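# Move blue-labeled bottles from the tray into the crate

## Task

Lift each bottle with a blue label off the tray and set it upright in a crate slot that has no bottle in it. Every other bottle must still be upright in its original place, whether that was the tray or the crate. Neither the crate nor the tray may be tipped or shifted. The result only counts if it holds without the robot supporting it, and anything the robot is touching at the end must not settle by more than about a fingernail's width once released.

## Robot and tools

Robot: a single six-joint arm carrying a parallel two-finger gripper. The fingers point along the gripper's +z axis and close along its x axis. A flat block about 9 cm long sticks out toward the gripper's -y side and turns with it, so keep it clear of bottles and crate walls.

Frames: the scene frame has its origin on the table surface below the arm base. +z is up, and +y lies to the left when facing along +x. The base may sit slightly tilted. end_effector_position (metres) is the point midway between the finger pads, and the fingertips extend 17.5 mm past it. end_effector_quat_wxyz gives the gripper orientation. The printed hand position can be off, more so at long reach.

execute_actions takes "actions", a list holding at most one item, plus an optional "pictures" boolean.
- Empty list: no command is sent. You get the current state together with camera images.
- Motion item: {"rows": [...], "steps": n}, where n is 1 to 15 (15 if omitted) and each step lasts 1/30 s. rows has 1 to 15 rows. One row is used per step, and the last row is held for any remaining steps. A motion needs at least 12 steps. The result is read 12 steps before the motion ends, and those last steps run after you see it.
- Wait item: {"steps": n} with no rows, n up to 300. No new command is sent; it returns after n steps counted from the previous result.
Images are included only when the list is empty or pictures is true.

Each row is one flat list of 9 numbers for the single arm, in this order: J1 waist, J2 shoulder, J3 elbow, J4 forearm roll, J5 wrist pitch, J6 wrist roll, gripper position, gripper force_limit, gripper speed.
- The first six are absolute joint target angles in radians, in the same form the Joint positions line prints. They are not offsets.
- Stated ranges: waist -3.491 to 3.491, shoulder -3.140 to 3.140, elbow -1.187 to 4.328, forearm roll -3.316 to 3.316, wrist pitch -3.140 to 3.140, wrist roll -3.927 to 3.927. A call is refused when a target exceeds a range end by over 0.010 rad and also lies farther out than the joint's last reported angle. The true ends may differ by 0.010 either way. A target beyond a true end is clipped to it and reported as "joint sent to its limit".
- The last three numbers are each scaled to [-1, 1].
- position: +1 opens fully (50 mm gap), the pads meet near -0.65, and -1 means close until stopped by an object.
- force_limit: per-pad force of about 20 N at -1, 102 N at 0 and 185 N at +1. The actual force can be up to about 17 % higher.
- speed: the gap changes at 20 mm/s at -1, 85 at 0 and 150 at +1.

Motion limits: joint targets are rate-limited. Maximum rates are 2.62 rad/s (waist, shoulder), 3.14 (elbow) and 3.93 (the three wrist joints), and reaching full speed takes 0.5 s. Targets are held within 0.805 rad of the measured angle for waist and shoulder, 0.966 for elbow and 1.21 for the wrist joints. If a step's targets would shift the gripper more than 70 mm from where it is measured, all of them are pulled back toward the current angles. Large moves therefore take several calls.

Between calls the arm keeps moving toward the last row you sent. It stops pursuing that row once it is nearly still or blocked, or once a step is HELD. It only moves on or presses harder after a new action.

Gripping: send position -1 and keep sending it. A successful grip shows object_status 2. The status codes are:
- 0: moving
- 1: stopped while opening
- 2: stopped on something while closing
- 3: reached the target or pads met, meaning nothing held, an object slightly wider than the target, or a very thin object
Any new position value resets the status to 0 for a moment. Stopped fingers stay put until position changes by at least 0.01, and only then do new force_limit or speed values take effect, so open first to regrip more softly. If the grip weakens or the object slips out, the fingers close again, except after a grip at force_limit -1, where the status stays 2 even with nothing held. position_measured is in counts, and the gap is about (250 - position_measured) x 0.202 mm. Turning only J6 moves the pad midpoint around a 25 mm circle.

Result lines:
- Joint positions and Joint velocities: rad and rad/s, in column order.
- Flange force: the estimated external force on the gripper, including any held weight. It is noisy, especially during acceleration or after a sudden stop, and reads "no reading" when there is no estimate.
- "joint command not followed": the clearance check changed targets. Mounts and posts count as part of the arm.
- HELD: a step whose row was partly or wholly not sent.
- MOTOR HOT: a motor is heating up from holding a load.

Faults: the arm halts for 10 s and drops the rest of the call if contact torque reaches a joint's load limit or if external force anywhere on the arm, tool or payload reaches 150 N. Load limits are 152 N m for waist, shoulder and elbow and 38 N m for the three wrist joints, and a held bottle's weight counts toward them. Overheating sets the brakes (OVER-TEMPERATURE FAULT) until the motors cool. Random brief tugs on a held object or pushes on loose items can occur.

zoom_image: {"camera": "cam_high" or "cam_wrist", "region": [x0, y0, x1, y1]} in pixels of that camera's latest image, with the origin at the top-left and the region at most 504x504. Image sizes are cam_high 672x504 and cam_wrist 504x504 (fisheye). Calibration is provided as K, distortion and T_world_to_cam, and each scene may differ from it by a few degrees or millimetres.

finished_scene: {"scene": current scene number}. Replying without any tool call also ends things.

Avoid: dropping or knocking bottles over, pushing bottles off the table, bumping or shifting the crate or tray, slamming down or pressing hard, and finishing while the gripper still holds or leans on anything. Release each bottle fully upright in its slot, then lift clear.

Each tool is called after ">>>" in YAML: its name, and indented under it one key for each argument.

## Session

>>> execute_actions:
  actions: []

Scene clock: 0.00 s of 6000.00 s.
end_effector_position=(+0.4657, +0.3938, +0.1335) position_measured=3 object_status=3 end_effector_quat_wxyz=(-0.005, +0.860, +0.510, +0.011)
Joint positions: [ 0.053 -0.369 -0.072 -0.925 -1.364 -0.585]
Joint velocities: [ 0.    -0.001 -0.     0.001 -0.    -0.001]
Flange force (N, the push that the arm receives, along the gripper's own x y z axes): no reading

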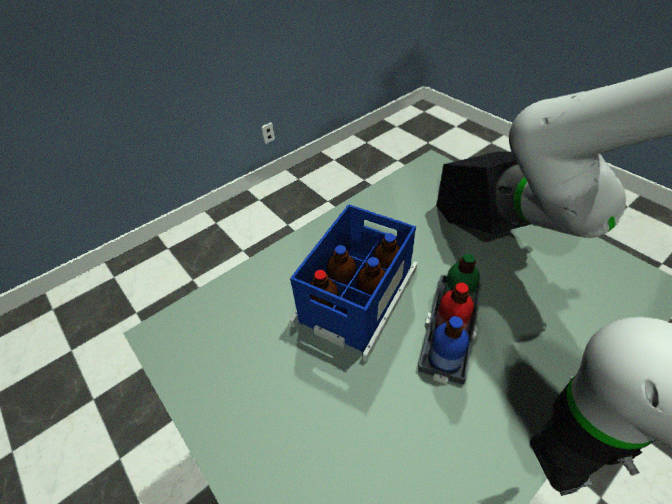

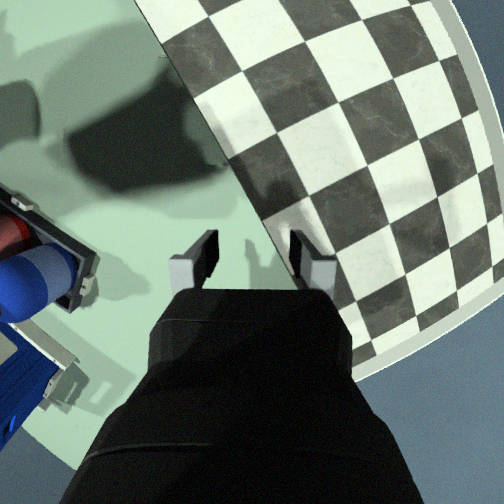

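>>> zoom_image:
  camera: "cam_high"
  region: [280, 190, 500, 400]

>>> zoom_image:
  camera: "cam_wrist"
  region: [0, 150, 200, 350]

Region (280, 190, 500, 400) of cam_high's 672x504 image, scaled by 2.291, with more detail than that image has; it fills the top 481 rows of this view, and the rest is white.

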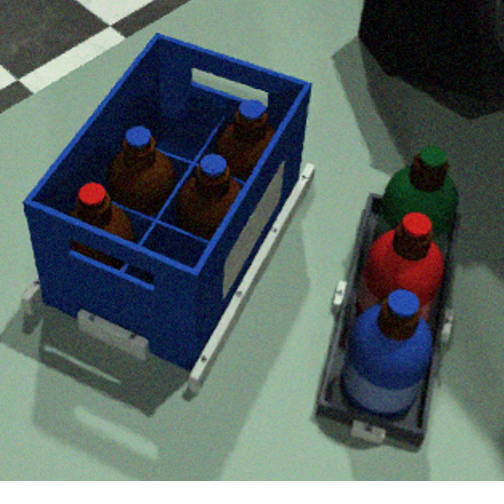

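Region (0, 150, 200, 350) of cam_wrist's 504x504 image, scaled by 2.520, with more detail than that image has.

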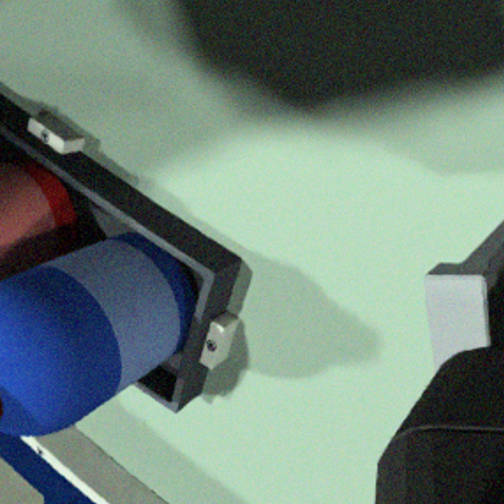

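>>> execute_actions:
  actions:
    - {"rows":[[-0.483,-0.317,0.194,-1.116,-1.906,-0.504,1,0,0]]}

>>> execute_actions:
  actions:
    - {"steps":20}

Scene clock: 12.10 s of 6000.00 s.
end_effector_position=(+0.4664, +0.3937, +0.1367) position_measured=3 object_status=3 end_effector_quat_wxyz=(-0.005, +0.860, +0.510, +0.011)
Joint positions: [ 0.042 -0.368 -0.067 -0.929 -1.375 -0.583]
Joint velocities: [-0.325  0.032  0.163 -0.116 -0.331  0.054]
Flange force (N, the push that the arm receives, along the gripper's own x y z axes): [5.6 -13.2 18.1]
Steps of this call (steps 1 to 90: nothing new was sent; then 9.00 s passed at rest; steps 91 to 93: the first 3 steps of this action). Readings (joint positions | what the end effector reports):
91: [0.053 -0.369 -0.072 -0.925 -1.364 -0.585] | position_measured=3 object_status=3
92: [0.051 -0.369 -0.071 -0.926 -1.367 -0.584] | position_measured=3 object_status=3
93: the state above

Scene clock: 12.77 s of 6000.00 s.
end_effector_position=(+0.4609, +0.3903, +0.2995) position_measured=3 object_status=3 end_effector_quat_wxyz=(+0.000, +0.860, +0.510, +0.001)
Joint positions: [-0.483 -0.317  0.194 -1.116 -1.906 -0.504]
Joint velocities: [-0.    -0.     0.001  0.001 -0.002  0.001]
Flange force (N, the push that the arm receives, along the gripper's own x y z axes): [0.9 -0.4 2.4]
Kept back: nothing.
Steps of this call (steps 1 to 12: the last 12 steps of your previous action; steps 13 to 20: the robot went on to your last target). Readings (joint positions | what the end effector reports):
1: [0.028 -0.367 -0.060 -0.934 -1.389 -0.581] | position_measured=3 object_status=3
2: [0.008 -0.365 -0.050 -0.941 -1.409 -0.578] | position_measured=3 object_status=3
4: [-0.049 -0.359 -0.022 -0.961 -1.467 -0.569] | position_measured=3 object_status=3
8: [-0.206 -0.344 0.056 -1.017 -1.625 -0.546] | position_measured=3 object_status=3
20: the state above

Model is excellent.

>>> execute_actions:
  actions:
    - {"rows":[[-0.746,-0.112,-0.088,-0.998,-1.892,0.076,1,0,0]]}

>>> execute_actions:
  actions:
    - {"steps":15}
  pictures: true

Scene clock: 13.33 s of 6000.00 s.
end_effector_position=(+0.4612, +0.3835, +0.2996) position_measured=3 object_status=3 end_effector_quat_wxyz=(+0.001, +0.860, +0.511, +0.001)
Joint positions: [-0.491 -0.311  0.186 -1.113 -1.906 -0.487]
Joint velocities: [-0.221  0.179 -0.245  0.1    0.001  0.487]
Flange force (N, the push that the arm receives, along the gripper's own x y z axes): [21.3 -29.5 5.2]
Steps of this call (steps 1 to 14: the robot went on to your last target; steps 15 to 17: the first 3 steps of this action). Readings (joint positions | what the end effector reports):
15: [-0.483 -0.317 0.194 -1.116 -1.906 -0.504] | position_measured=3 object_status=3
16: [-0.485 -0.316 0.192 -1.115 -1.906 -0.499] | position_measured=3 object_status=3
17: the state above

Scene clock: 13.83 s of 6000.00 s.
end_effector_position=(+0.4145, +0.1780, +0.2991) position_measured=3 object_status=3 end_effector_quat_wxyz=(+0.000, +0.860, +0.510, +0.001)
Joint positions: [-0.736 -0.12  -0.077 -1.003 -1.893  0.052]
Joint velocities: [-0.265  0.205 -0.282  0.117  0.014  0.578]
Flange force (N, the push that the arm receives, along the gripper's own x y z axes): [-23.3 8.0 -5.9]
Kept back: nothing.
Steps of this call (steps 1 to 12: the last 12 steps of your previous action; steps 13 to 15: the robot went on to your last target). Readings (joint positions | what the end effector reports):
1: [-0.500 -0.304 0.176 -1.108 -1.906 -0.466] | position_measured=3 object_status=3
2: [-0.514 -0.293 0.162 -1.102 -1.905 -0.436] | position_measured=3 object_status=3
4: [-0.548 -0.266 0.124 -1.087 -1.903 -0.360] | position_measured=3 object_status=3
8: [-0.619 -0.211 0.048 -1.055 -1.899 -0.204] | position_measured=3 object_status=3
15: the state above
camera_calibration (this result's frames):
cam_wrist: T_world_to_cam=[[0.456078, 0.889936, -0.00236246, -0.349913], [0.852587, -0.436173, 0.287833, -0.360765], [0.255122, -0.133288, -0.957678, 0.357257], [0, 0, 0, 1]] pos_world=[0.376027, 0.201663, 0.44515]

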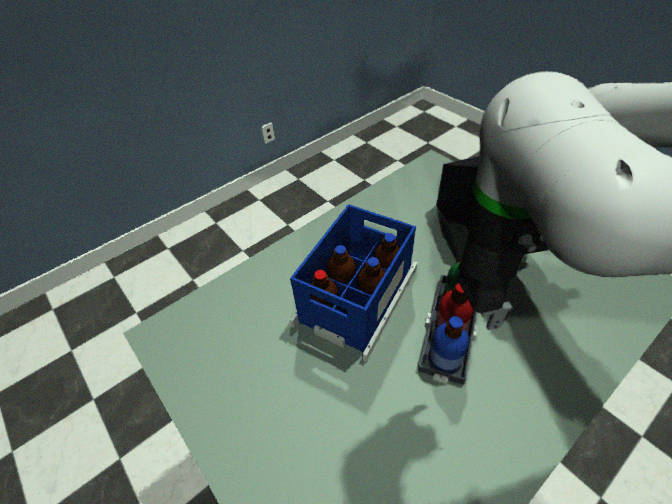

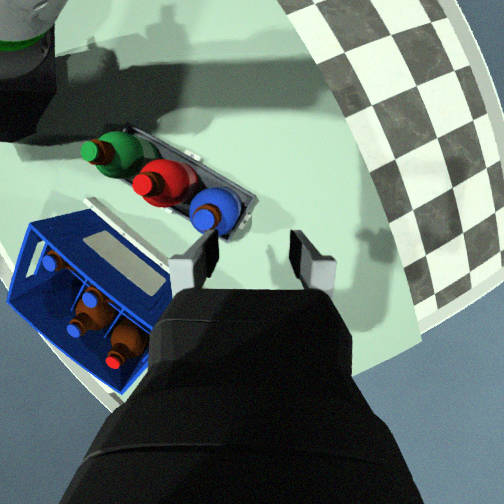

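>>> execute_actions:
  actions: []

>>> zoom_image:
  camera: "cam_wrist"
  region: [60, 110, 280, 280]

Scene clock: 14.17 s of 6000.00 s.
end_effector_position=(+0.4103, +0.1709, +0.2990) position_measured=3 object_status=3 end_effector_quat_wxyz=(-0.001, +0.860, +0.511, +0.001)
Joint positions: [-0.746 -0.112 -0.088 -0.998 -1.892  0.076]
Joint velocities: [-0.001 -0.001 -0.001 -0.001  0.     0.001]
Flange force (N, the push that the arm receives, along the gripper's own x y z axes): [1.9 1.0 -3.0]
Kept back: nothing.
Steps of this call (steps 1 to 10: the robot went on to your last target). Readings (joint positions | what the end effector reports):
1: [-0.742 -0.115 -0.084 -1.000 -1.892 0.068] | position_measured=3 object_status=3
2: [-0.745 -0.113 -0.087 -0.998 -1.892 0.074] | position_measured=3 object_status=3
4: [-0.746 -0.112 -0.088 -0.998 -1.892 0.076] | position_measured=3 object_status=3
8: [-0.746 -0.112 -0.088 -0.998 -1.892 0.076] | position_measured=3 object_status=3
10: the state above
camera_calibration (this result's frames):
cam_wrist: T_world_to_cam=[[0.454932, 0.890526, -0.000126053, -0.34202], [0.853054, -0.435749, 0.287092, -0.360282], [0.255608, -0.130715, -0.957903, 0.356688], [0, 0, 0, 1]] pos_world=[0.371763, 0.19421, 0.445064]

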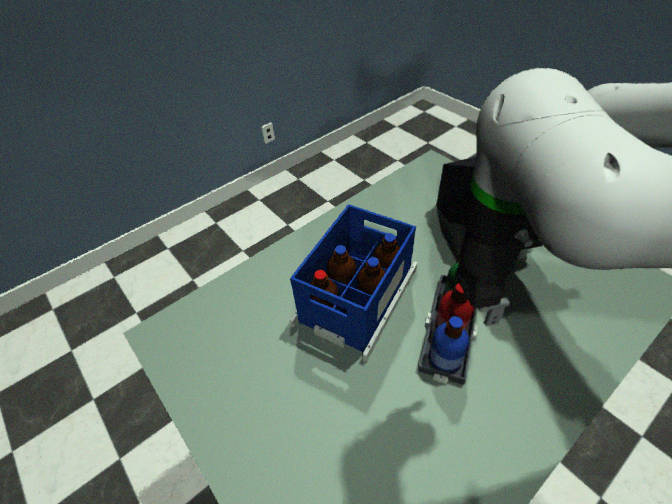

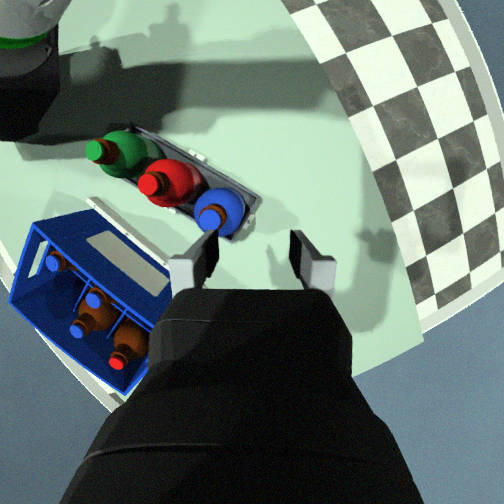

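Region (60, 110, 280, 280) of cam_wrist's 504x504 image, scaled by 2.291, with more detail than that image has; it fills the top 389 rows of this view, and the rest is white.

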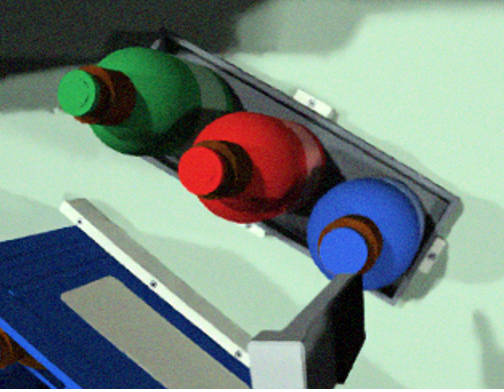

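>>> execute_actions:
  actions:
    - {"rows":[[-0.670,-0.095,-0.239,-0.976,-1.735,0.176,1,0,0]]}

>>> execute_actions:
  actions:
    - {"steps":20}
  pictures: true

Scene clock: 16.90 s of 6000.00 s.
end_effector_position=(+0.4094, +0.1672, +0.2940) position_measured=3 object_status=3 end_effector_quat_wxyz=(-0.000, +0.860, +0.511, +0.002)
Joint positions: [-0.74  -0.111 -0.101 -0.996 -1.878  0.085]
Joint velocities: [ 0.197  0.046 -0.392  0.055  0.405  0.257]
Flange force (N, the push that the arm receives, along the gripper's own x y z axes): [17.2 -6.2 -21.5]
Steps of this call (steps 1 to 30: the robot went on to your last target; steps 31 to 79: nothing new was sent; steps 80 to 82: the first 3 steps of this action). Readings (joint positions | what the end effector reports):
80: [-0.746 -0.112 -0.088 -0.998 -1.892 0.076] | position_measured=3 object_status=3
81: [-0.745 -0.112 -0.091 -0.997 -1.888 0.078] | position_measured=3 object_status=3
82: the state above

Scene clock: 17.57 s of 6000.00 s.
end_effector_position=(+0.3922, +0.1304, +0.2390) position_measured=3 object_status=3 end_effector_quat_wxyz=(+0.000, +0.860, +0.510, +0.001)
Joint positions: [-0.67  -0.095 -0.239 -0.976 -1.735  0.176]
Joint velocities: [ 0.    -0.     0.    -0.001 -0.001 -0.001]
Flange force (N, the push that the arm receives, along the gripper's own x y z axes): [2.5 0.6 -2.5]
Kept back: nothing.
Steps of this call (steps 1 to 12: the last 12 steps of your previous action; steps 13 to 20: the robot went on to your last target). Readings (joint positions | what the end effector reports):
1: [-0.731 -0.109 -0.118 -0.994 -1.860 0.096] | position_measured=3 object_status=3
2: [-0.719 -0.106 -0.142 -0.990 -1.836 0.112] | position_measured=3 object_status=3
4: [-0.691 -0.099 -0.198 -0.982 -1.778 0.149] | position_measured=3 object_status=3
8: [-0.670 -0.095 -0.239 -0.976 -1.735 0.176] | position_measured=3 object_status=3
20: the state above
camera_calibration (this result's frames):
cam_wrist: T_world_to_cam=[[0.456423, 0.88976, -0.00238661, -0.297646], [0.852463, -0.436519, 0.287677, -0.345094], [0.254921, -0.133337, -0.957725, 0.299073], [0, 0, 0, 1]] pos_world=[0.353792, 0.15407, 0.384995]

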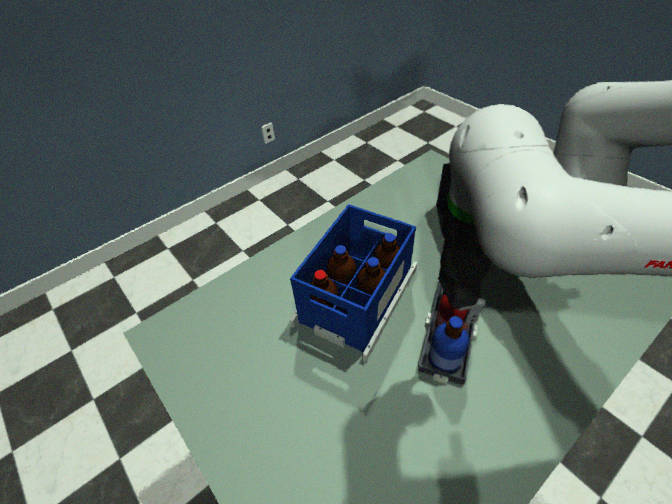

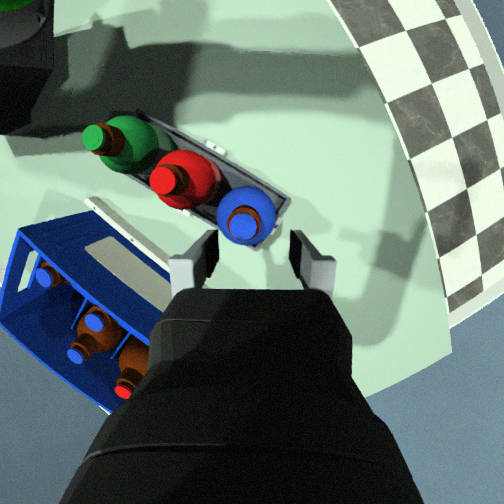

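>>> execute_actions:
  actions:
    - {"rows":[[-0.565,-0.091,-0.312,-0.998,-1.608,0.186,1,0,0]]}

>>> execute_actions:
  actions:
    - {"steps":20}
  pictures: true

Scene clock: 20.17 s of 6000.00 s.
end_effector_position=(+0.3929, +0.1296, +0.2335) position_measured=3 object_status=3 end_effector_quat_wxyz=(-0.000, +0.860, +0.510, +0.001)
Joint positions: [-0.659 -0.095 -0.247 -0.978 -1.721  0.177]
Joint velocities: [ 0.323  0.014 -0.227 -0.068  0.391  0.032]
Flange force (N, the push that the arm receives, along the gripper's own x y z axes): [5.5 -5.8 -23.0]
Steps of this call (steps 1 to 15: the robot went on to your last target; steps 16 to 75: nothing new was sent; steps 76 to 78: the first 3 steps of this action). Readings (joint positions | what the end effector reports):
76: [-0.670 -0.095 -0.239 -0.976 -1.735 0.176] | position_measured=3 object_status=3
77: [-0.667 -0.095 -0.241 -0.976 -1.731 0.176] | position_measured=3 object_status=3
78: the state above

Scene clock: 20.83 s of 6000.00 s.
end_effector_position=(+0.3941, +0.1242, +0.1873) position_measured=3 object_status=3 end_effector_quat_wxyz=(-0.001, +0.859, +0.511, +0.002)
Joint positions: [-0.565 -0.091 -0.312 -0.998 -1.608  0.186]
Joint velocities: [ 0.001 -0.    -0.     0.001  0.    -0.001]
Flange force (N, the push that the arm receives, along the gripper's own x y z axes): [2.7 0.2 -1.6]
Kept back: nothing.
Steps of this call (steps 1 to 12: the last 12 steps of your previous action; steps 13 to 20: the robot went on to your last target). Readings (joint positions | what the end effector reports):
1: [-0.645 -0.094 -0.256 -0.981 -1.704 0.178] | position_measured=3 object_status=3
2: [-0.625 -0.093 -0.270 -0.985 -1.681 0.180] | position_measured=3 object_status=3
4: [-0.585 -0.092 -0.298 -0.994 -1.632 0.184] | position_measured=3 object_status=3
8: [-0.565 -0.091 -0.312 -0.998 -1.608 0.186] | position_measured=3 object_status=3
20: the state above
camera_calibration (this result's frames):
cam_wrist: T_world_to_cam=[[0.453719, 0.891143, 0.00152801, -0.292906], [0.853482, -0.435036, 0.2869, -0.334951], [0.256334, -0.128868, -0.957959, 0.247165], [0, 0, 0, 1]] pos_world=[0.355415, 0.147157, 0.333319]

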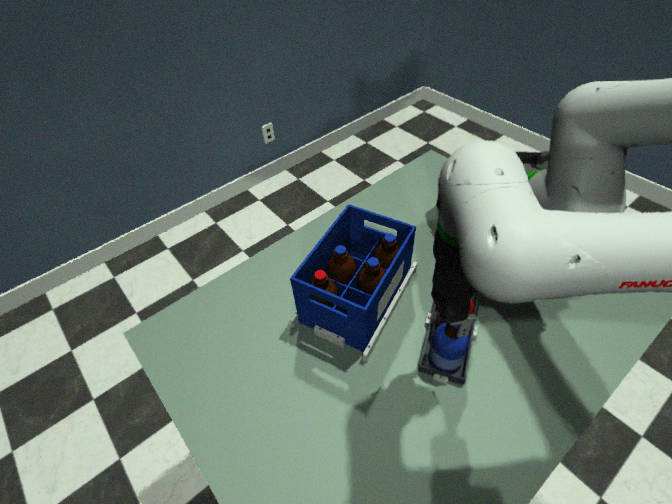

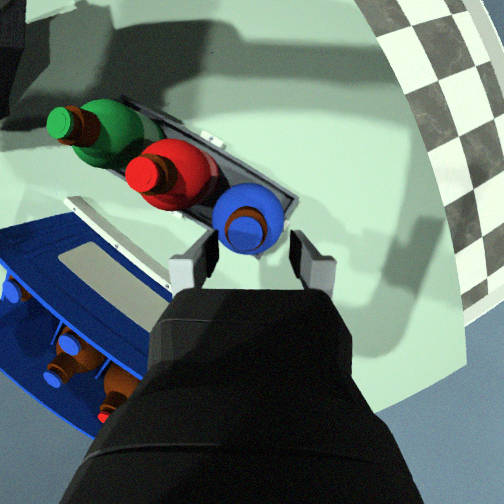

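>>> execute_actions:
  actions:
    - {"rows":[[-0.465,-0.088,-0.381,-1.0205,-1.487,0.195,1,0,0]]}

>>> execute_actions:
  actions:
    - {"steps":15}
  pictures: true

Scene clock: 21.63 s of 6000.00 s.
end_effector_position=(+0.3940, +0.1237, +0.1819) position_measured=3 object_status=3 end_effector_quat_wxyz=(-0.001, +0.859, +0.512, +0.002)
Joint positions: [-0.554 -0.091 -0.32  -1.    -1.594  0.187]
Joint velocities: [ 0.323  0.007 -0.224 -0.073  0.391  0.029]
Flange force (N, the push that the arm receives, along the gripper's own x y z axes): [1.9 1.8 -22.0]
Steps of this call (steps 1 to 15: the robot went on to your last target; steps 16 to 21: nothing new was sent; steps 22 to 24: the first 3 steps of this action). Readings (joint positions | what the end effector reports):
22: [-0.565 -0.091 -0.312 -0.998 -1.608 0.186] | position_measured=3 object_status=3
23: [-0.562 -0.091 -0.314 -0.999 -1.604 0.186] | position_measured=3 object_status=3
24: the state above

Scene clock: 22.13 s of 6000.00 s.
end_effector_position=(+0.3892, +0.1197, +0.1393) position_measured=3 object_status=3 end_effector_quat_wxyz=(-0.000, +0.859, +0.511, +0.001)
Joint positions: [-0.465 -0.088 -0.381 -1.02  -1.487  0.195]
Joint velocities: [-0.001 -0.001 -0.     0.     0.     0.   ]
Flange force (N, the push that the arm receives, along the gripper's own x y z axes): [1.8 -1.0 -1.8]
Kept back: nothing.
Steps of this call (steps 1 to 12: the last 12 steps of your previous action; steps 13 to 15: the robot went on to your last target). Readings (joint positions | what the end effector reports):
1: [-0.540 -0.090 -0.329 -1.004 -1.577 0.188] | position_measured=3 object_status=3
2: [-0.520 -0.090 -0.343 -1.008 -1.554 0.190] | position_measured=3 object_status=3
4: [-0.482 -0.088 -0.369 -1.017 -1.508 0.193] | position_measured=3 object_status=3
8: [-0.465 -0.088 -0.381 -1.020 -1.487 0.195] | position_measured=3 object_status=3
15: the state above
camera_calibration (this result's frames):
cam_wrist: T_world_to_cam=[[0.453989, 0.891005, -0.00174689, -0.286312], [0.85374, -0.434439, 0.28704, -0.319174], [0.254995, -0.131804, -0.957917, 0.202778], [0, 0, 0, 1]] pos_world=[0.350767, 0.143171, 0.285359]

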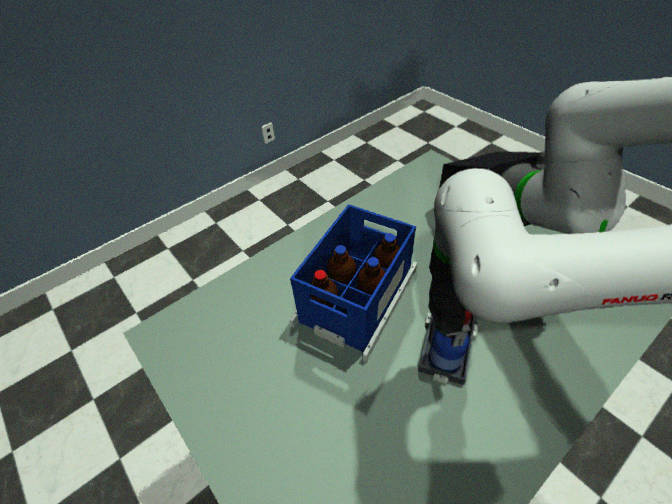

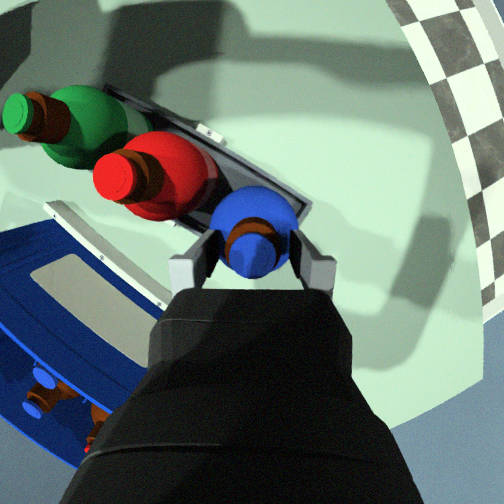

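>>> execute_actions:
  actions:
    - {"rows":[[-0.465,-0.088,-0.381,-1.0205,-1.487,0.195,-1,-0.2,0.5]]}
  pictures: true

Scene clock: 22.53 s of 6000.00 s.
end_effector_position=(+0.3892, +0.1198, +0.1393) position_measured=49 object_status=0 end_effector_quat_wxyz=(-0.000, +0.859, +0.511, +0.001)
Joint positions: [-0.465 -0.088 -0.381 -1.02  -1.487  0.195]
Joint velocities: [-0.    -0.001 -0.     0.     0.    -0.001]
Flange force (N, the push that the arm receives, along the gripper's own x y z axes): [3.0 -0.3 -2.7]
Steps of this call (steps 1 to 9: the robot went on to your last target; steps 10 to 12: the first 3 steps of this action). Readings (joint positions | what the end effector reports):
10: [-0.465 -0.088 -0.381 -1.020 -1.487 0.195] | position_measured=10 object_status=0
11: [-0.465 -0.088 -0.381 -1.020 -1.487 0.195] | position_measured=30 object_status=0
12: the state above
camera_calibration (this result's frames):
cam_wrist: T_world_to_cam=[[0.453983, 0.891009, -0.00174067, -0.286314], [0.85375, -0.434439, 0.287007, -0.319159], [0.25497, -0.131783, -0.957927, 0.202775], [0, 0, 0, 1]] pos_world=[0.350762, 0.143176, 0.285347]

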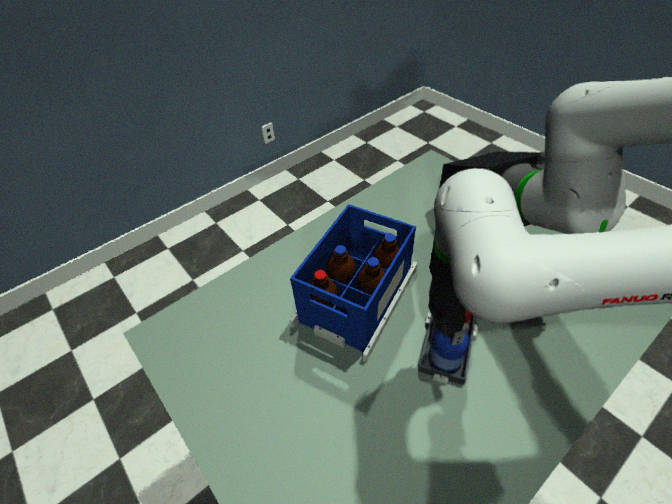

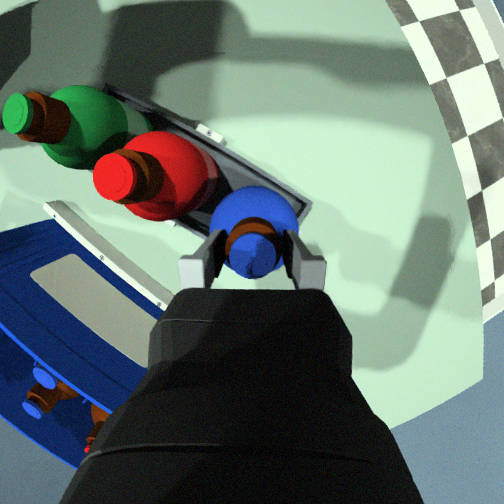

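>>> execute_actions:
  actions:
    - {"rows":[[-0.465,-0.088,-0.381,-1.0205,-1.487,0.195,-1,-0.2,0.5],[-0.465,-0.088,-0.381,-1.0205,-1.487,0.195,-1,-0.2,0.5],[-0.465,-0.088,-0.381,-1.0205,-1.487,0.195,-1,-0.2,0.5],[-0.465,-0.088,-0.381,-1.0205,-1.487,0.195,-1,-0.2,0.5],[-0.565,-0.091,-0.312,-0.998,-1.608,0.186,-1,-0.2,0.5],[-0.565,-0.091,-0.312,-0.998,-1.608,0.186,-1,-0.2,0.5],[-0.565,-0.091,-0.312,-0.998,-1.608,0.186,-1,-0.2,0.5],[-0.67,-0.09,-0.239,-0.976,-1.735,0.18,-1,-0.2,0.5]]}

>>> execute_actions:
  actions:
    - {"rows":[[-0.924,0.025,0.012,-0.944,-2.018,0.217,-1,-0.2,0.5]]}

>>> execute_actions:
  actions:
    - {"steps":25}
  pictures: true

Scene clock: 24.47 s of 6000.00 s.
end_effector_position=(+0.3892, +0.1198, +0.1393) position_measured=86 object_status=2 end_effector_quat_wxyz=(-0.000, +0.859, +0.511, +0.001)
Joint positions: [-0.465 -0.088 -0.381 -1.021 -1.487  0.195]
Joint velocities: [-0.001 -0.    -0.    -0.002  0.001  0.001]
Flange force (N, the push that the arm receives, along the gripper's own x y z axes): [-3.2 -2.3 -55.7]
Steps of this call (steps 1 to 12: the last 12 steps of your previous action; steps 13 to 15: the robot went on to your last target; steps 16 to 55: nothing new was sent; steps 56 to 58: the first 3 steps of this action). Readings (joint positions | what the end effector reports):
56: [-0.465 -0.088 -0.381 -1.021 -1.487 0.195] | position_measured=86 object_status=2
57: [-0.465 -0.088 -0.381 -1.020 -1.487 0.195] | position_measured=86 object_status=2
58: the state above

Scene clock: 24.97 s of 6000.00 s.
end_effector_position=(+0.3923, +0.1290, +0.2475) position_measured=86 object_status=2 end_effector_quat_wxyz=(-0.002, +0.860, +0.510, +0.000)
Joint positions: [-0.689 -0.084 -0.223 -0.973 -1.757  0.183]
Joint velocities: [-0.491  0.166  0.441  0.076 -0.559  0.073]
Flange force (N, the push that the arm receives, along the gripper's own x y z axes): [5.9 -5.4 27.7]
Steps of this call (steps 1 to 12: the last 12 steps of your previous action; steps 13 to 15: the first 3 steps of this action). Readings (joint positions | what the end effector reports):
13: [-0.666 -0.090 -0.242 -0.977 -1.730 0.180] | position_measured=86 object_status=2
14: [-0.675 -0.088 -0.235 -0.976 -1.741 0.181] | position_measured=86 object_status=2
15: the state above

Scene clock: 25.80 s of 6000.00 s.
end_effector_position=(+0.3893, +0.1202, +0.3691) position_measured=86 object_status=2 end_effector_quat_wxyz=(-0.000, +0.860, +0.511, +0.001)
Joint positions: [-0.924  0.025  0.012 -0.944 -2.018  0.217]
Joint velocities: [-0.001  0.002 -0.001  0.001 -0.001 -0.002]
Flange force (N, the push that the arm receives, along the gripper's own x y z axes): [2.0 0.2 4.3]
Kept back: nothing.
Steps of this call (steps 1 to 12: the last 12 steps of your previous action; steps 13 to 25: the robot went on to your last target). Readings (joint positions | what the end effector reports):
1: [-0.709 -0.077 -0.205 -0.970 -1.780 0.186] | position_measured=86 object_status=2
2: [-0.734 -0.067 -0.181 -0.967 -1.808 0.189] | position_measured=86 object_status=2
4: [-0.793 -0.040 -0.122 -0.960 -1.873 0.198] | position_measured=86 object_status=2
8: [-0.896 0.011 -0.017 -0.947 -1.987 0.213] | position_measured=86 object_status=2
25: the state above
camera_calibration (this result's frames):
cam_wrist: T_world_to_cam=[[0.455754, 0.890104, -0.00188224, -0.286864], [0.852875, -0.436085, 0.287114, -0.384452], [0.254741, -0.132459, -0.957894, 0.423128], [0, 0, 0, 1]] pos_world=[0.350841, 0.143732, 0.515154]

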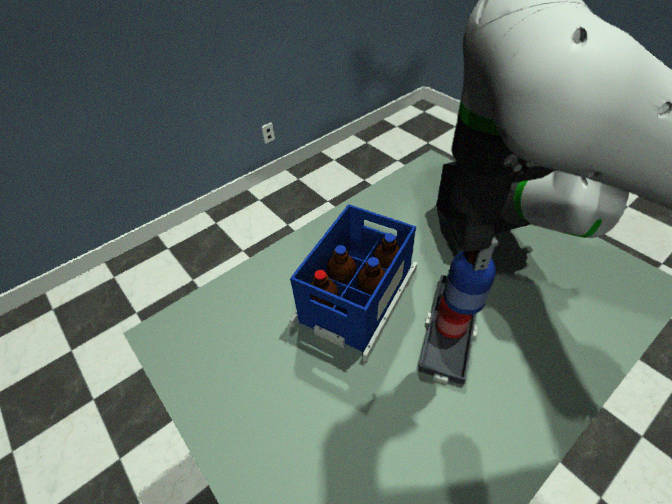

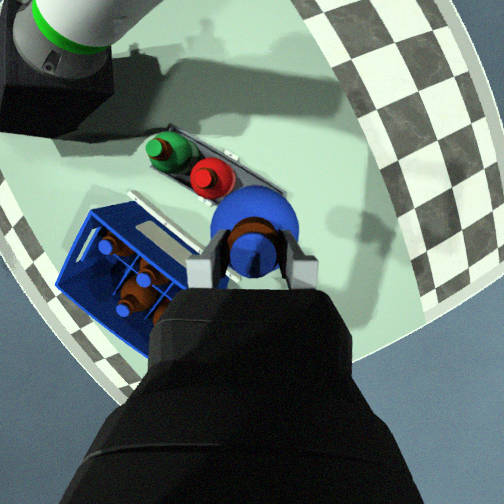

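>>> execute_actions:
  actions:
    - {"rows":[[-0.918,0.490,0.301,-0.888,-1.906,-1.177,-1,-0.2,0.5]]}

>>> execute_actions:
  actions:
    - {"steps":30}
  pictures: true

Scene clock: 28.93 s of 6000.00 s.
end_effector_position=(+0.3905, +0.1186, +0.3697) position_measured=86 object_status=2 end_effector_quat_wxyz=(-0.001, +0.865, +0.502, +0.001)
Joint positions: [-0.924  0.031  0.016 -0.943 -2.017  0.2  ]
Joint velocities: [ 0.001  0.188  0.116  0.023  0.045 -0.494]
Flange force (N, the push that the arm receives, along the gripper's own x y z axes): [10.1 -16.5 9.8]
Steps of this call (steps 1 to 15: the robot went on to your last target; steps 16 to 90: nothing new was sent; then 0.03 s passed at rest; steps 91 to 93: the first 3 steps of this action). Readings (joint positions | what the end effector reports):
91: [-0.924 0.025 0.012 -0.944 -2.018 0.217] | position_measured=86 object_status=2
92: [-0.924 0.027 0.013 -0.944 -2.018 0.213] | position_measured=86 object_status=2
93: the state above

Scene clock: 29.93 s of 6000.00 s.
end_effector_position=(+0.4903, -0.0538, +0.3787) position_measured=86 object_status=2 end_effector_quat_wxyz=(-0.001, +0.973, -0.233, +0.000)
Joint positions: [-0.918  0.49   0.301 -0.888 -1.906 -1.177]
Joint velocities: [ 0.     0.002  0.001  0.001  0.    -0.001]
Flange force (N, the push that the arm receives, along the gripper's own x y z axes): [0.5 0.0 2.9]
Kept back: nothing.
Steps of this call (steps 1 to 12: the last 12 steps of your previous action; steps 13 to 30: the robot went on to your last target). Readings (joint positions | what the end effector reports):
1: [-0.924 0.040 0.021 -0.942 -2.015 0.179] | position_measured=86 object_status=2
2: [-0.924 0.051 0.028 -0.941 -2.012 0.149] | position_measured=86 object_status=2
4: [-0.924 0.084 0.048 -0.937 -2.004 0.064] | position_measured=86 object_status=2
8: [-0.922 0.179 0.108 -0.925 -1.981 -0.208] | position_measured=86 object_status=2
30: the state above
camera_calibration (this result's frames):
cam_wrist: T_world_to_cam=[[0.903249, -0.429105, -0.00327759, -0.467861], [-0.410346, -0.865945, 0.285931, 0.0473905], [-0.125533, -0.256921, -0.958245, 0.563451], [0, 0, 0, 1]] pos_world=[0.512773, -0.0149614, 0.524841]

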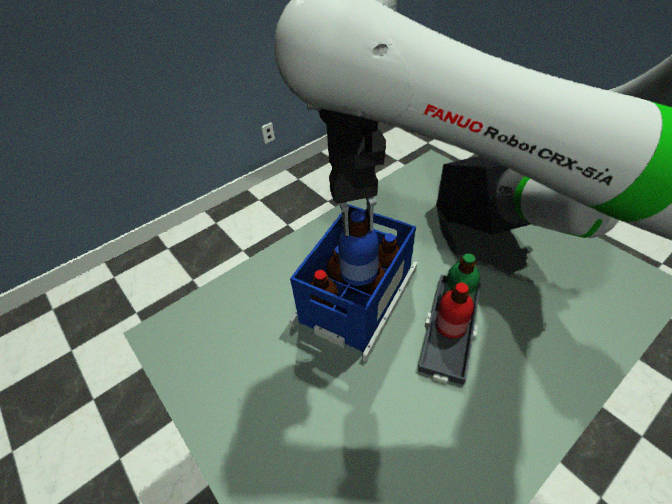

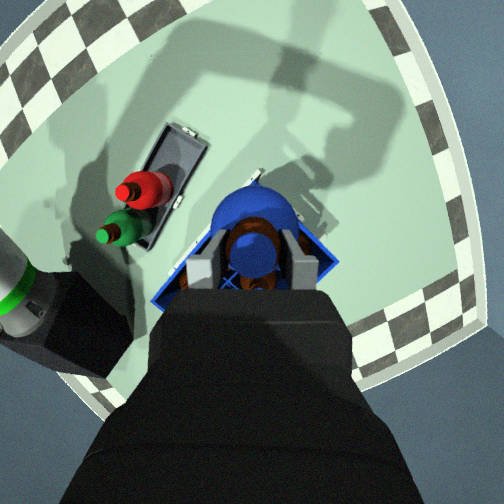

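>>> execute_actions:
  actions:
    - {"rows":[[-0.865,0.653,0.549,-0.934,-1.917,-1.290,-1,-0.2,0.5]]}

>>> execute_actions:
  actions:
    - {"steps":15}
  pictures: true

>>> zoom_image:
  camera: "cam_wrist"
  region: [80, 140, 280, 320]

Scene clock: 31.77 s of 6000.00 s.
end_effector_position=(+0.4944, -0.0562, +0.3791) position_measured=86 object_status=2 end_effector_quat_wxyz=(-0.000, +0.972, -0.233, +0.000)
Joint positions: [-0.915  0.499  0.314 -0.89  -1.906 -1.183]
Joint velocities: [ 0.082  0.255  0.39  -0.078 -0.002 -0.178]
Flange force (N, the push that the arm receives, along the gripper's own x y z axes): [-18.5 -7.2 1.5]
Steps of this call (steps 1 to 15: the robot went on to your last target; steps 16 to 52: nothing new was sent; steps 53 to 55: the first 3 steps of this action). Readings (joint positions | what the end effector reports):
53: [-0.918 0.490 0.301 -0.888 -1.906 -1.177] | position_measured=86 object_status=2
54: [-0.917 0.492 0.304 -0.888 -1.906 -1.179] | position_measured=86 object_status=2
55: the state above

Scene clock: 32.27 s of 6000.00 s.
end_effector_position=(+0.5653, -0.0905, +0.3785) position_measured=86 object_status=2 end_effector_quat_wxyz=(-0.002, +0.972, -0.236, +0.001)
Joint positions: [-0.865  0.653  0.549 -0.934 -1.917 -1.29 ]
Joint velocities: [ 0.001 -0.001  0.001  0.001 -0.    -0.001]
Flange force (N, the push that the arm receives, along the gripper's own x y z axes): [-3.5 -1.3 6.1]
Kept back: nothing.
Steps of this call (steps 1 to 12: the last 12 steps of your previous action; steps 13 to 15: the robot went on to your last target). Readings (joint positions | what the end effector reports):
1: [-0.912 0.510 0.331 -0.893 -1.907 -1.191] | position_measured=86 object_status=2
2: [-0.907 0.526 0.355 -0.898 -1.908 -1.202] | position_measured=86 object_status=2
4: [-0.892 0.570 0.423 -0.911 -1.911 -1.233] | position_measured=86 object_status=2
8: [-0.868 0.643 0.534 -0.931 -1.916 -1.283] | position_measured=86 object_status=2
15: the state above
camera_calibration (this result's frames):
cam_wrist: T_world_to_cam=[[0.900346, -0.435167, -0.00272375, -0.550505], [-0.416654, -0.863817, 0.283231, 0.0512212], [-0.125606, -0.253871, -0.959048, 0.563848], [0, 0, 0, 1]] pos_world=[0.587809, -0.052171, 0.524751]

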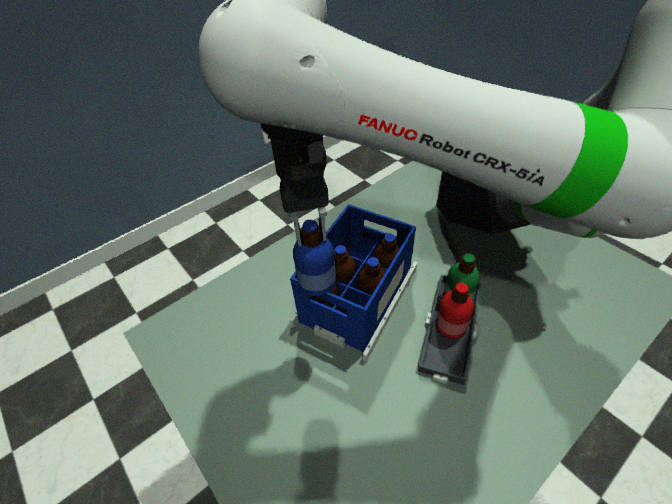

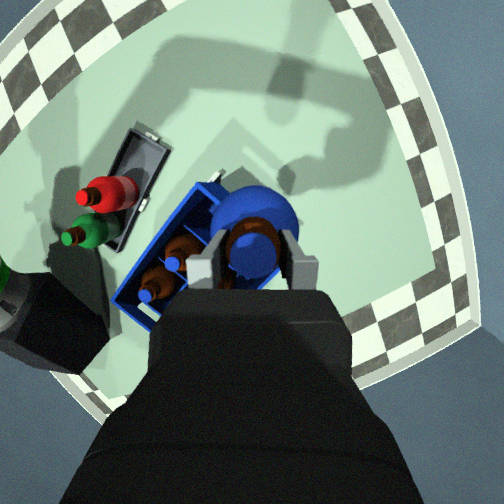

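Region (80, 140, 280, 320) of cam_wrist's 504x504 image, scaled by 2.520, with more detail than that image has; it fills the top 454 rows of this view, and the rest is white.

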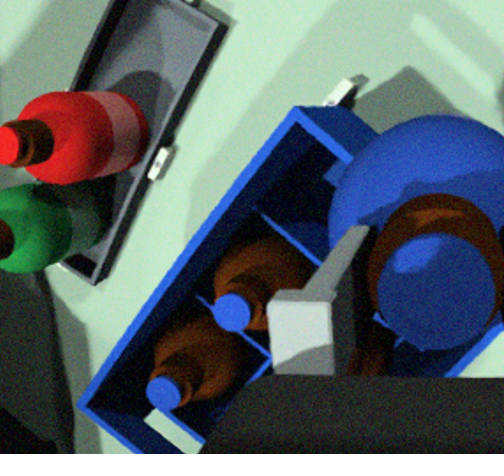

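>>> execute_actions:
  actions:
    - {"rows":[[-0.899,0.5435,0.302,-0.883,-1.859,-1.147,-1,-0.2,0.5]]}

>>> execute_actions:
  actions:
    - {"steps":15}
  pictures: true

Scene clock: 35.97 s of 6000.00 s.
end_effector_position=(+0.5622, -0.0900, +0.3773) position_measured=86 object_status=2 end_effector_quat_wxyz=(-0.002, +0.972, -0.235, +0.001)
Joint positions: [-0.866  0.647  0.536 -0.932 -1.914 -1.282]
Joint velocities: [-0.05  -0.174 -0.394  0.081  0.09   0.233]
Flange force (N, the push that the arm receives, along the gripper's own x y z axes): [19.6 -4.8 2.1]
Steps of this call (steps 1 to 15: the robot went on to your last target; steps 16 to 90: nothing new was sent; then 0.60 s passed at rest; steps 91 to 93: the first 3 steps of this action). Readings (joint positions | what the end effector reports):
91: [-0.865 0.653 0.549 -0.934 -1.917 -1.290] | position_measured=86 object_status=2
92: [-0.865 0.652 0.546 -0.934 -1.916 -1.288] | position_measured=86 object_status=2
93: the state above

Scene clock: 36.47 s of 6000.00 s.
end_effector_position=(+0.4943, -0.0820, +0.3588) position_measured=86 object_status=2 end_effector_quat_wxyz=(-0.001, +0.973, -0.233, -0.000)
Joint positions: [-0.899  0.544  0.302 -0.883 -1.859 -1.147]
Joint velocities: [ 0.    -0.001  0.     0.    -0.001 -0.002]
Flange force (N, the push that the arm receives, along the gripper's own x y z axes): [0.2 -2.5 2.3]
Kept back: nothing.
Steps of this call (steps 1 to 12: the last 12 steps of your previous action; steps 13 to 15: the robot went on to your last target). Readings (joint positions | what the end effector reports):
1: [-0.868 0.640 0.519 -0.928 -1.910 -1.272] | position_measured=86 object_status=2
2: [-0.872 0.629 0.495 -0.923 -1.904 -1.259] | position_measured=86 object_status=2
4: [-0.882 0.599 0.427 -0.909 -1.888 -1.219] | position_measured=86 object_status=2
8: [-0.897 0.550 0.317 -0.886 -1.863 -1.156] | position_measured=86 object_status=2
15: the state above
camera_calibration (this result's frames):
cam_wrist: T_world_to_cam=[[0.903128, -0.429355, -0.00370238, -0.483492], [-0.410535, -0.866003, 0.285483, 0.0305388], [-0.12578, -0.256307, -0.958377, 0.537853], [0, 0, 0, 1]] pos_world=[0.516844, -0.0432874, 0.504957]

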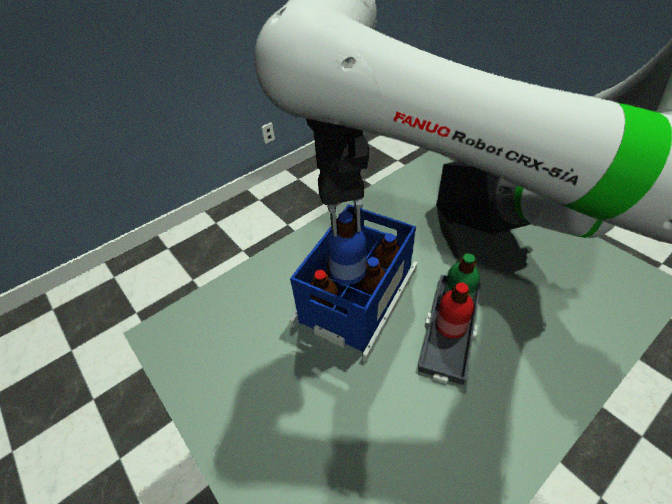

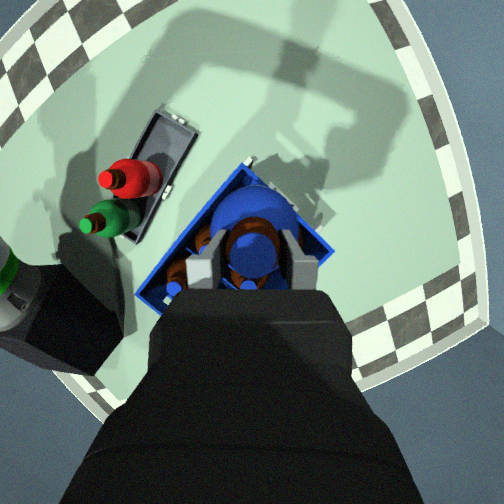

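>>> execute_actions:
  actions:
    - {"rows":[[-0.8375,0.5214,0.2023,-0.8948,-1.7634,-1.1243,-1,-0.2,0.5],[-0.8375,0.5214,0.2023,-0.8948,-1.7634,-1.1243,-1,-0.2,0.5],[-0.8375,0.5214,0.2023,-0.8948,-1.7634,-1.1243,-1,-0.2,0.5],[-0.8375,0.5214,0.2023,-0.8948,-1.7634,-1.1243,-1,-0.2,0.5],[-0.8375,0.5214,0.2023,-0.8948,-1.7634,-1.1243,-1,-0.2,0.5],[-0.8375,0.5214,0.2023,-0.8948,-1.7634,-1.1243,-1,-0.2,0.5],[-0.8375,0.5214,0.2023,-0.8948,-1.7634,-1.1243,-1,-0.2,0.5],[-0.805,0.515,0.159,-0.904,-1.717,-1.113,-1,-0.2,0.5],[-0.805,0.515,0.159,-0.904,-1.717,-1.113,-1,-0.2,0.5],[-0.805,0.515,0.159,-0.904,-1.717,-1.113,-1,-0.2,0.5],[-0.773,0.510,0.117,-0.914,-1.670,-1.103,-1,-0.2,0.5]]}

>>> execute_actions:
  actions:
    - {"steps":15}
  pictures: true

Scene clock: 37.60 s of 6000.00 s.
end_effector_position=(+0.4943, -0.0823, +0.3527) position_measured=86 object_status=2 end_effector_quat_wxyz=(-0.001, +0.972, -0.233, +0.000)
Joint positions: [-0.892  0.54   0.289 -0.884 -1.846 -1.144]
Joint velocities: [ 0.245 -0.086 -0.391 -0.053  0.379  0.089]
Flange force (N, the push that the arm receives, along the gripper's own x y z axes): [-0.8 0.5 -31.5]
Steps of this call (steps 1 to 15: the robot went on to your last target; steps 16 to 31: nothing new was sent; steps 32 to 34: the first 3 steps of this action). Readings (joint positions | what the end effector reports):
32: [-0.899 0.543 0.302 -0.883 -1.859 -1.147] | position_measured=86 object_status=2
33: [-0.898 0.543 0.299 -0.883 -1.856 -1.146] | position_measured=86 object_status=2
34: the state above

Scene clock: 38.10 s of 6000.00 s.
end_effector_position=(+0.4945, -0.0823, +0.2590) position_measured=86 object_status=2 end_effector_quat_wxyz=(-0.001, +0.972, -0.233, +0.000)
Joint positions: [-0.773  0.51   0.117 -0.914 -1.67  -1.103]
Joint velocities: [ 0.     0.001  0.001  0.001  0.    -0.002]
Flange force (N, the push that the arm receives, along the gripper's own x y z axes): [-11.3 6.6 3.5]
Kept back: nothing.
Steps of this call (steps 1 to 12: the last 12 steps of your previous action; steps 13 to 15: the robot went on to your last target). Readings (joint positions | what the end effector reports):
1: [-0.881 0.537 0.272 -0.886 -1.830 -1.140] | position_measured=86 object_status=2
2: [-0.867 0.532 0.249 -0.889 -1.808 -1.135] | position_measured=86 object_status=2
4: [-0.844 0.524 0.212 -0.894 -1.774 -1.127] | position_measured=86 object_status=2
8: [-0.813 0.517 0.169 -0.902 -1.728 -1.116] | position_measured=86 object_status=2
15: the state above
camera_calibration (this result's frames):
cam_wrist: T_world_to_cam=[[0.902942, -0.429752, -0.00286069, -0.484271], [-0.411083, -0.86562, 0.285856, 0.0590541], [-0.125323, -0.256935, -0.958268, 0.441766], [0, 0, 0, 1]] pos_world=[0.516908, -0.0434927, 0.405064]

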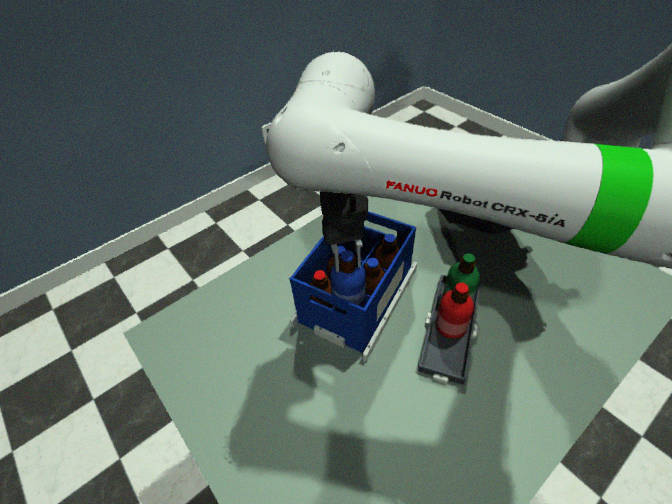

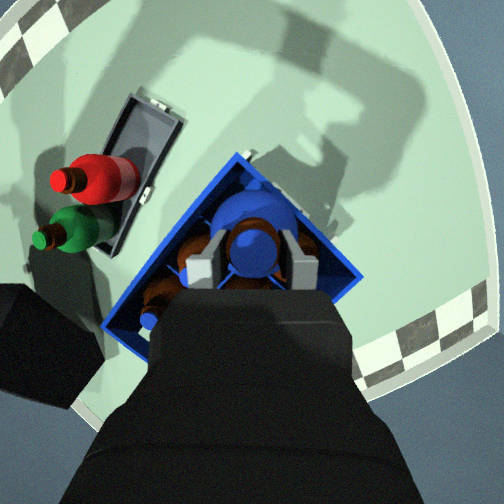

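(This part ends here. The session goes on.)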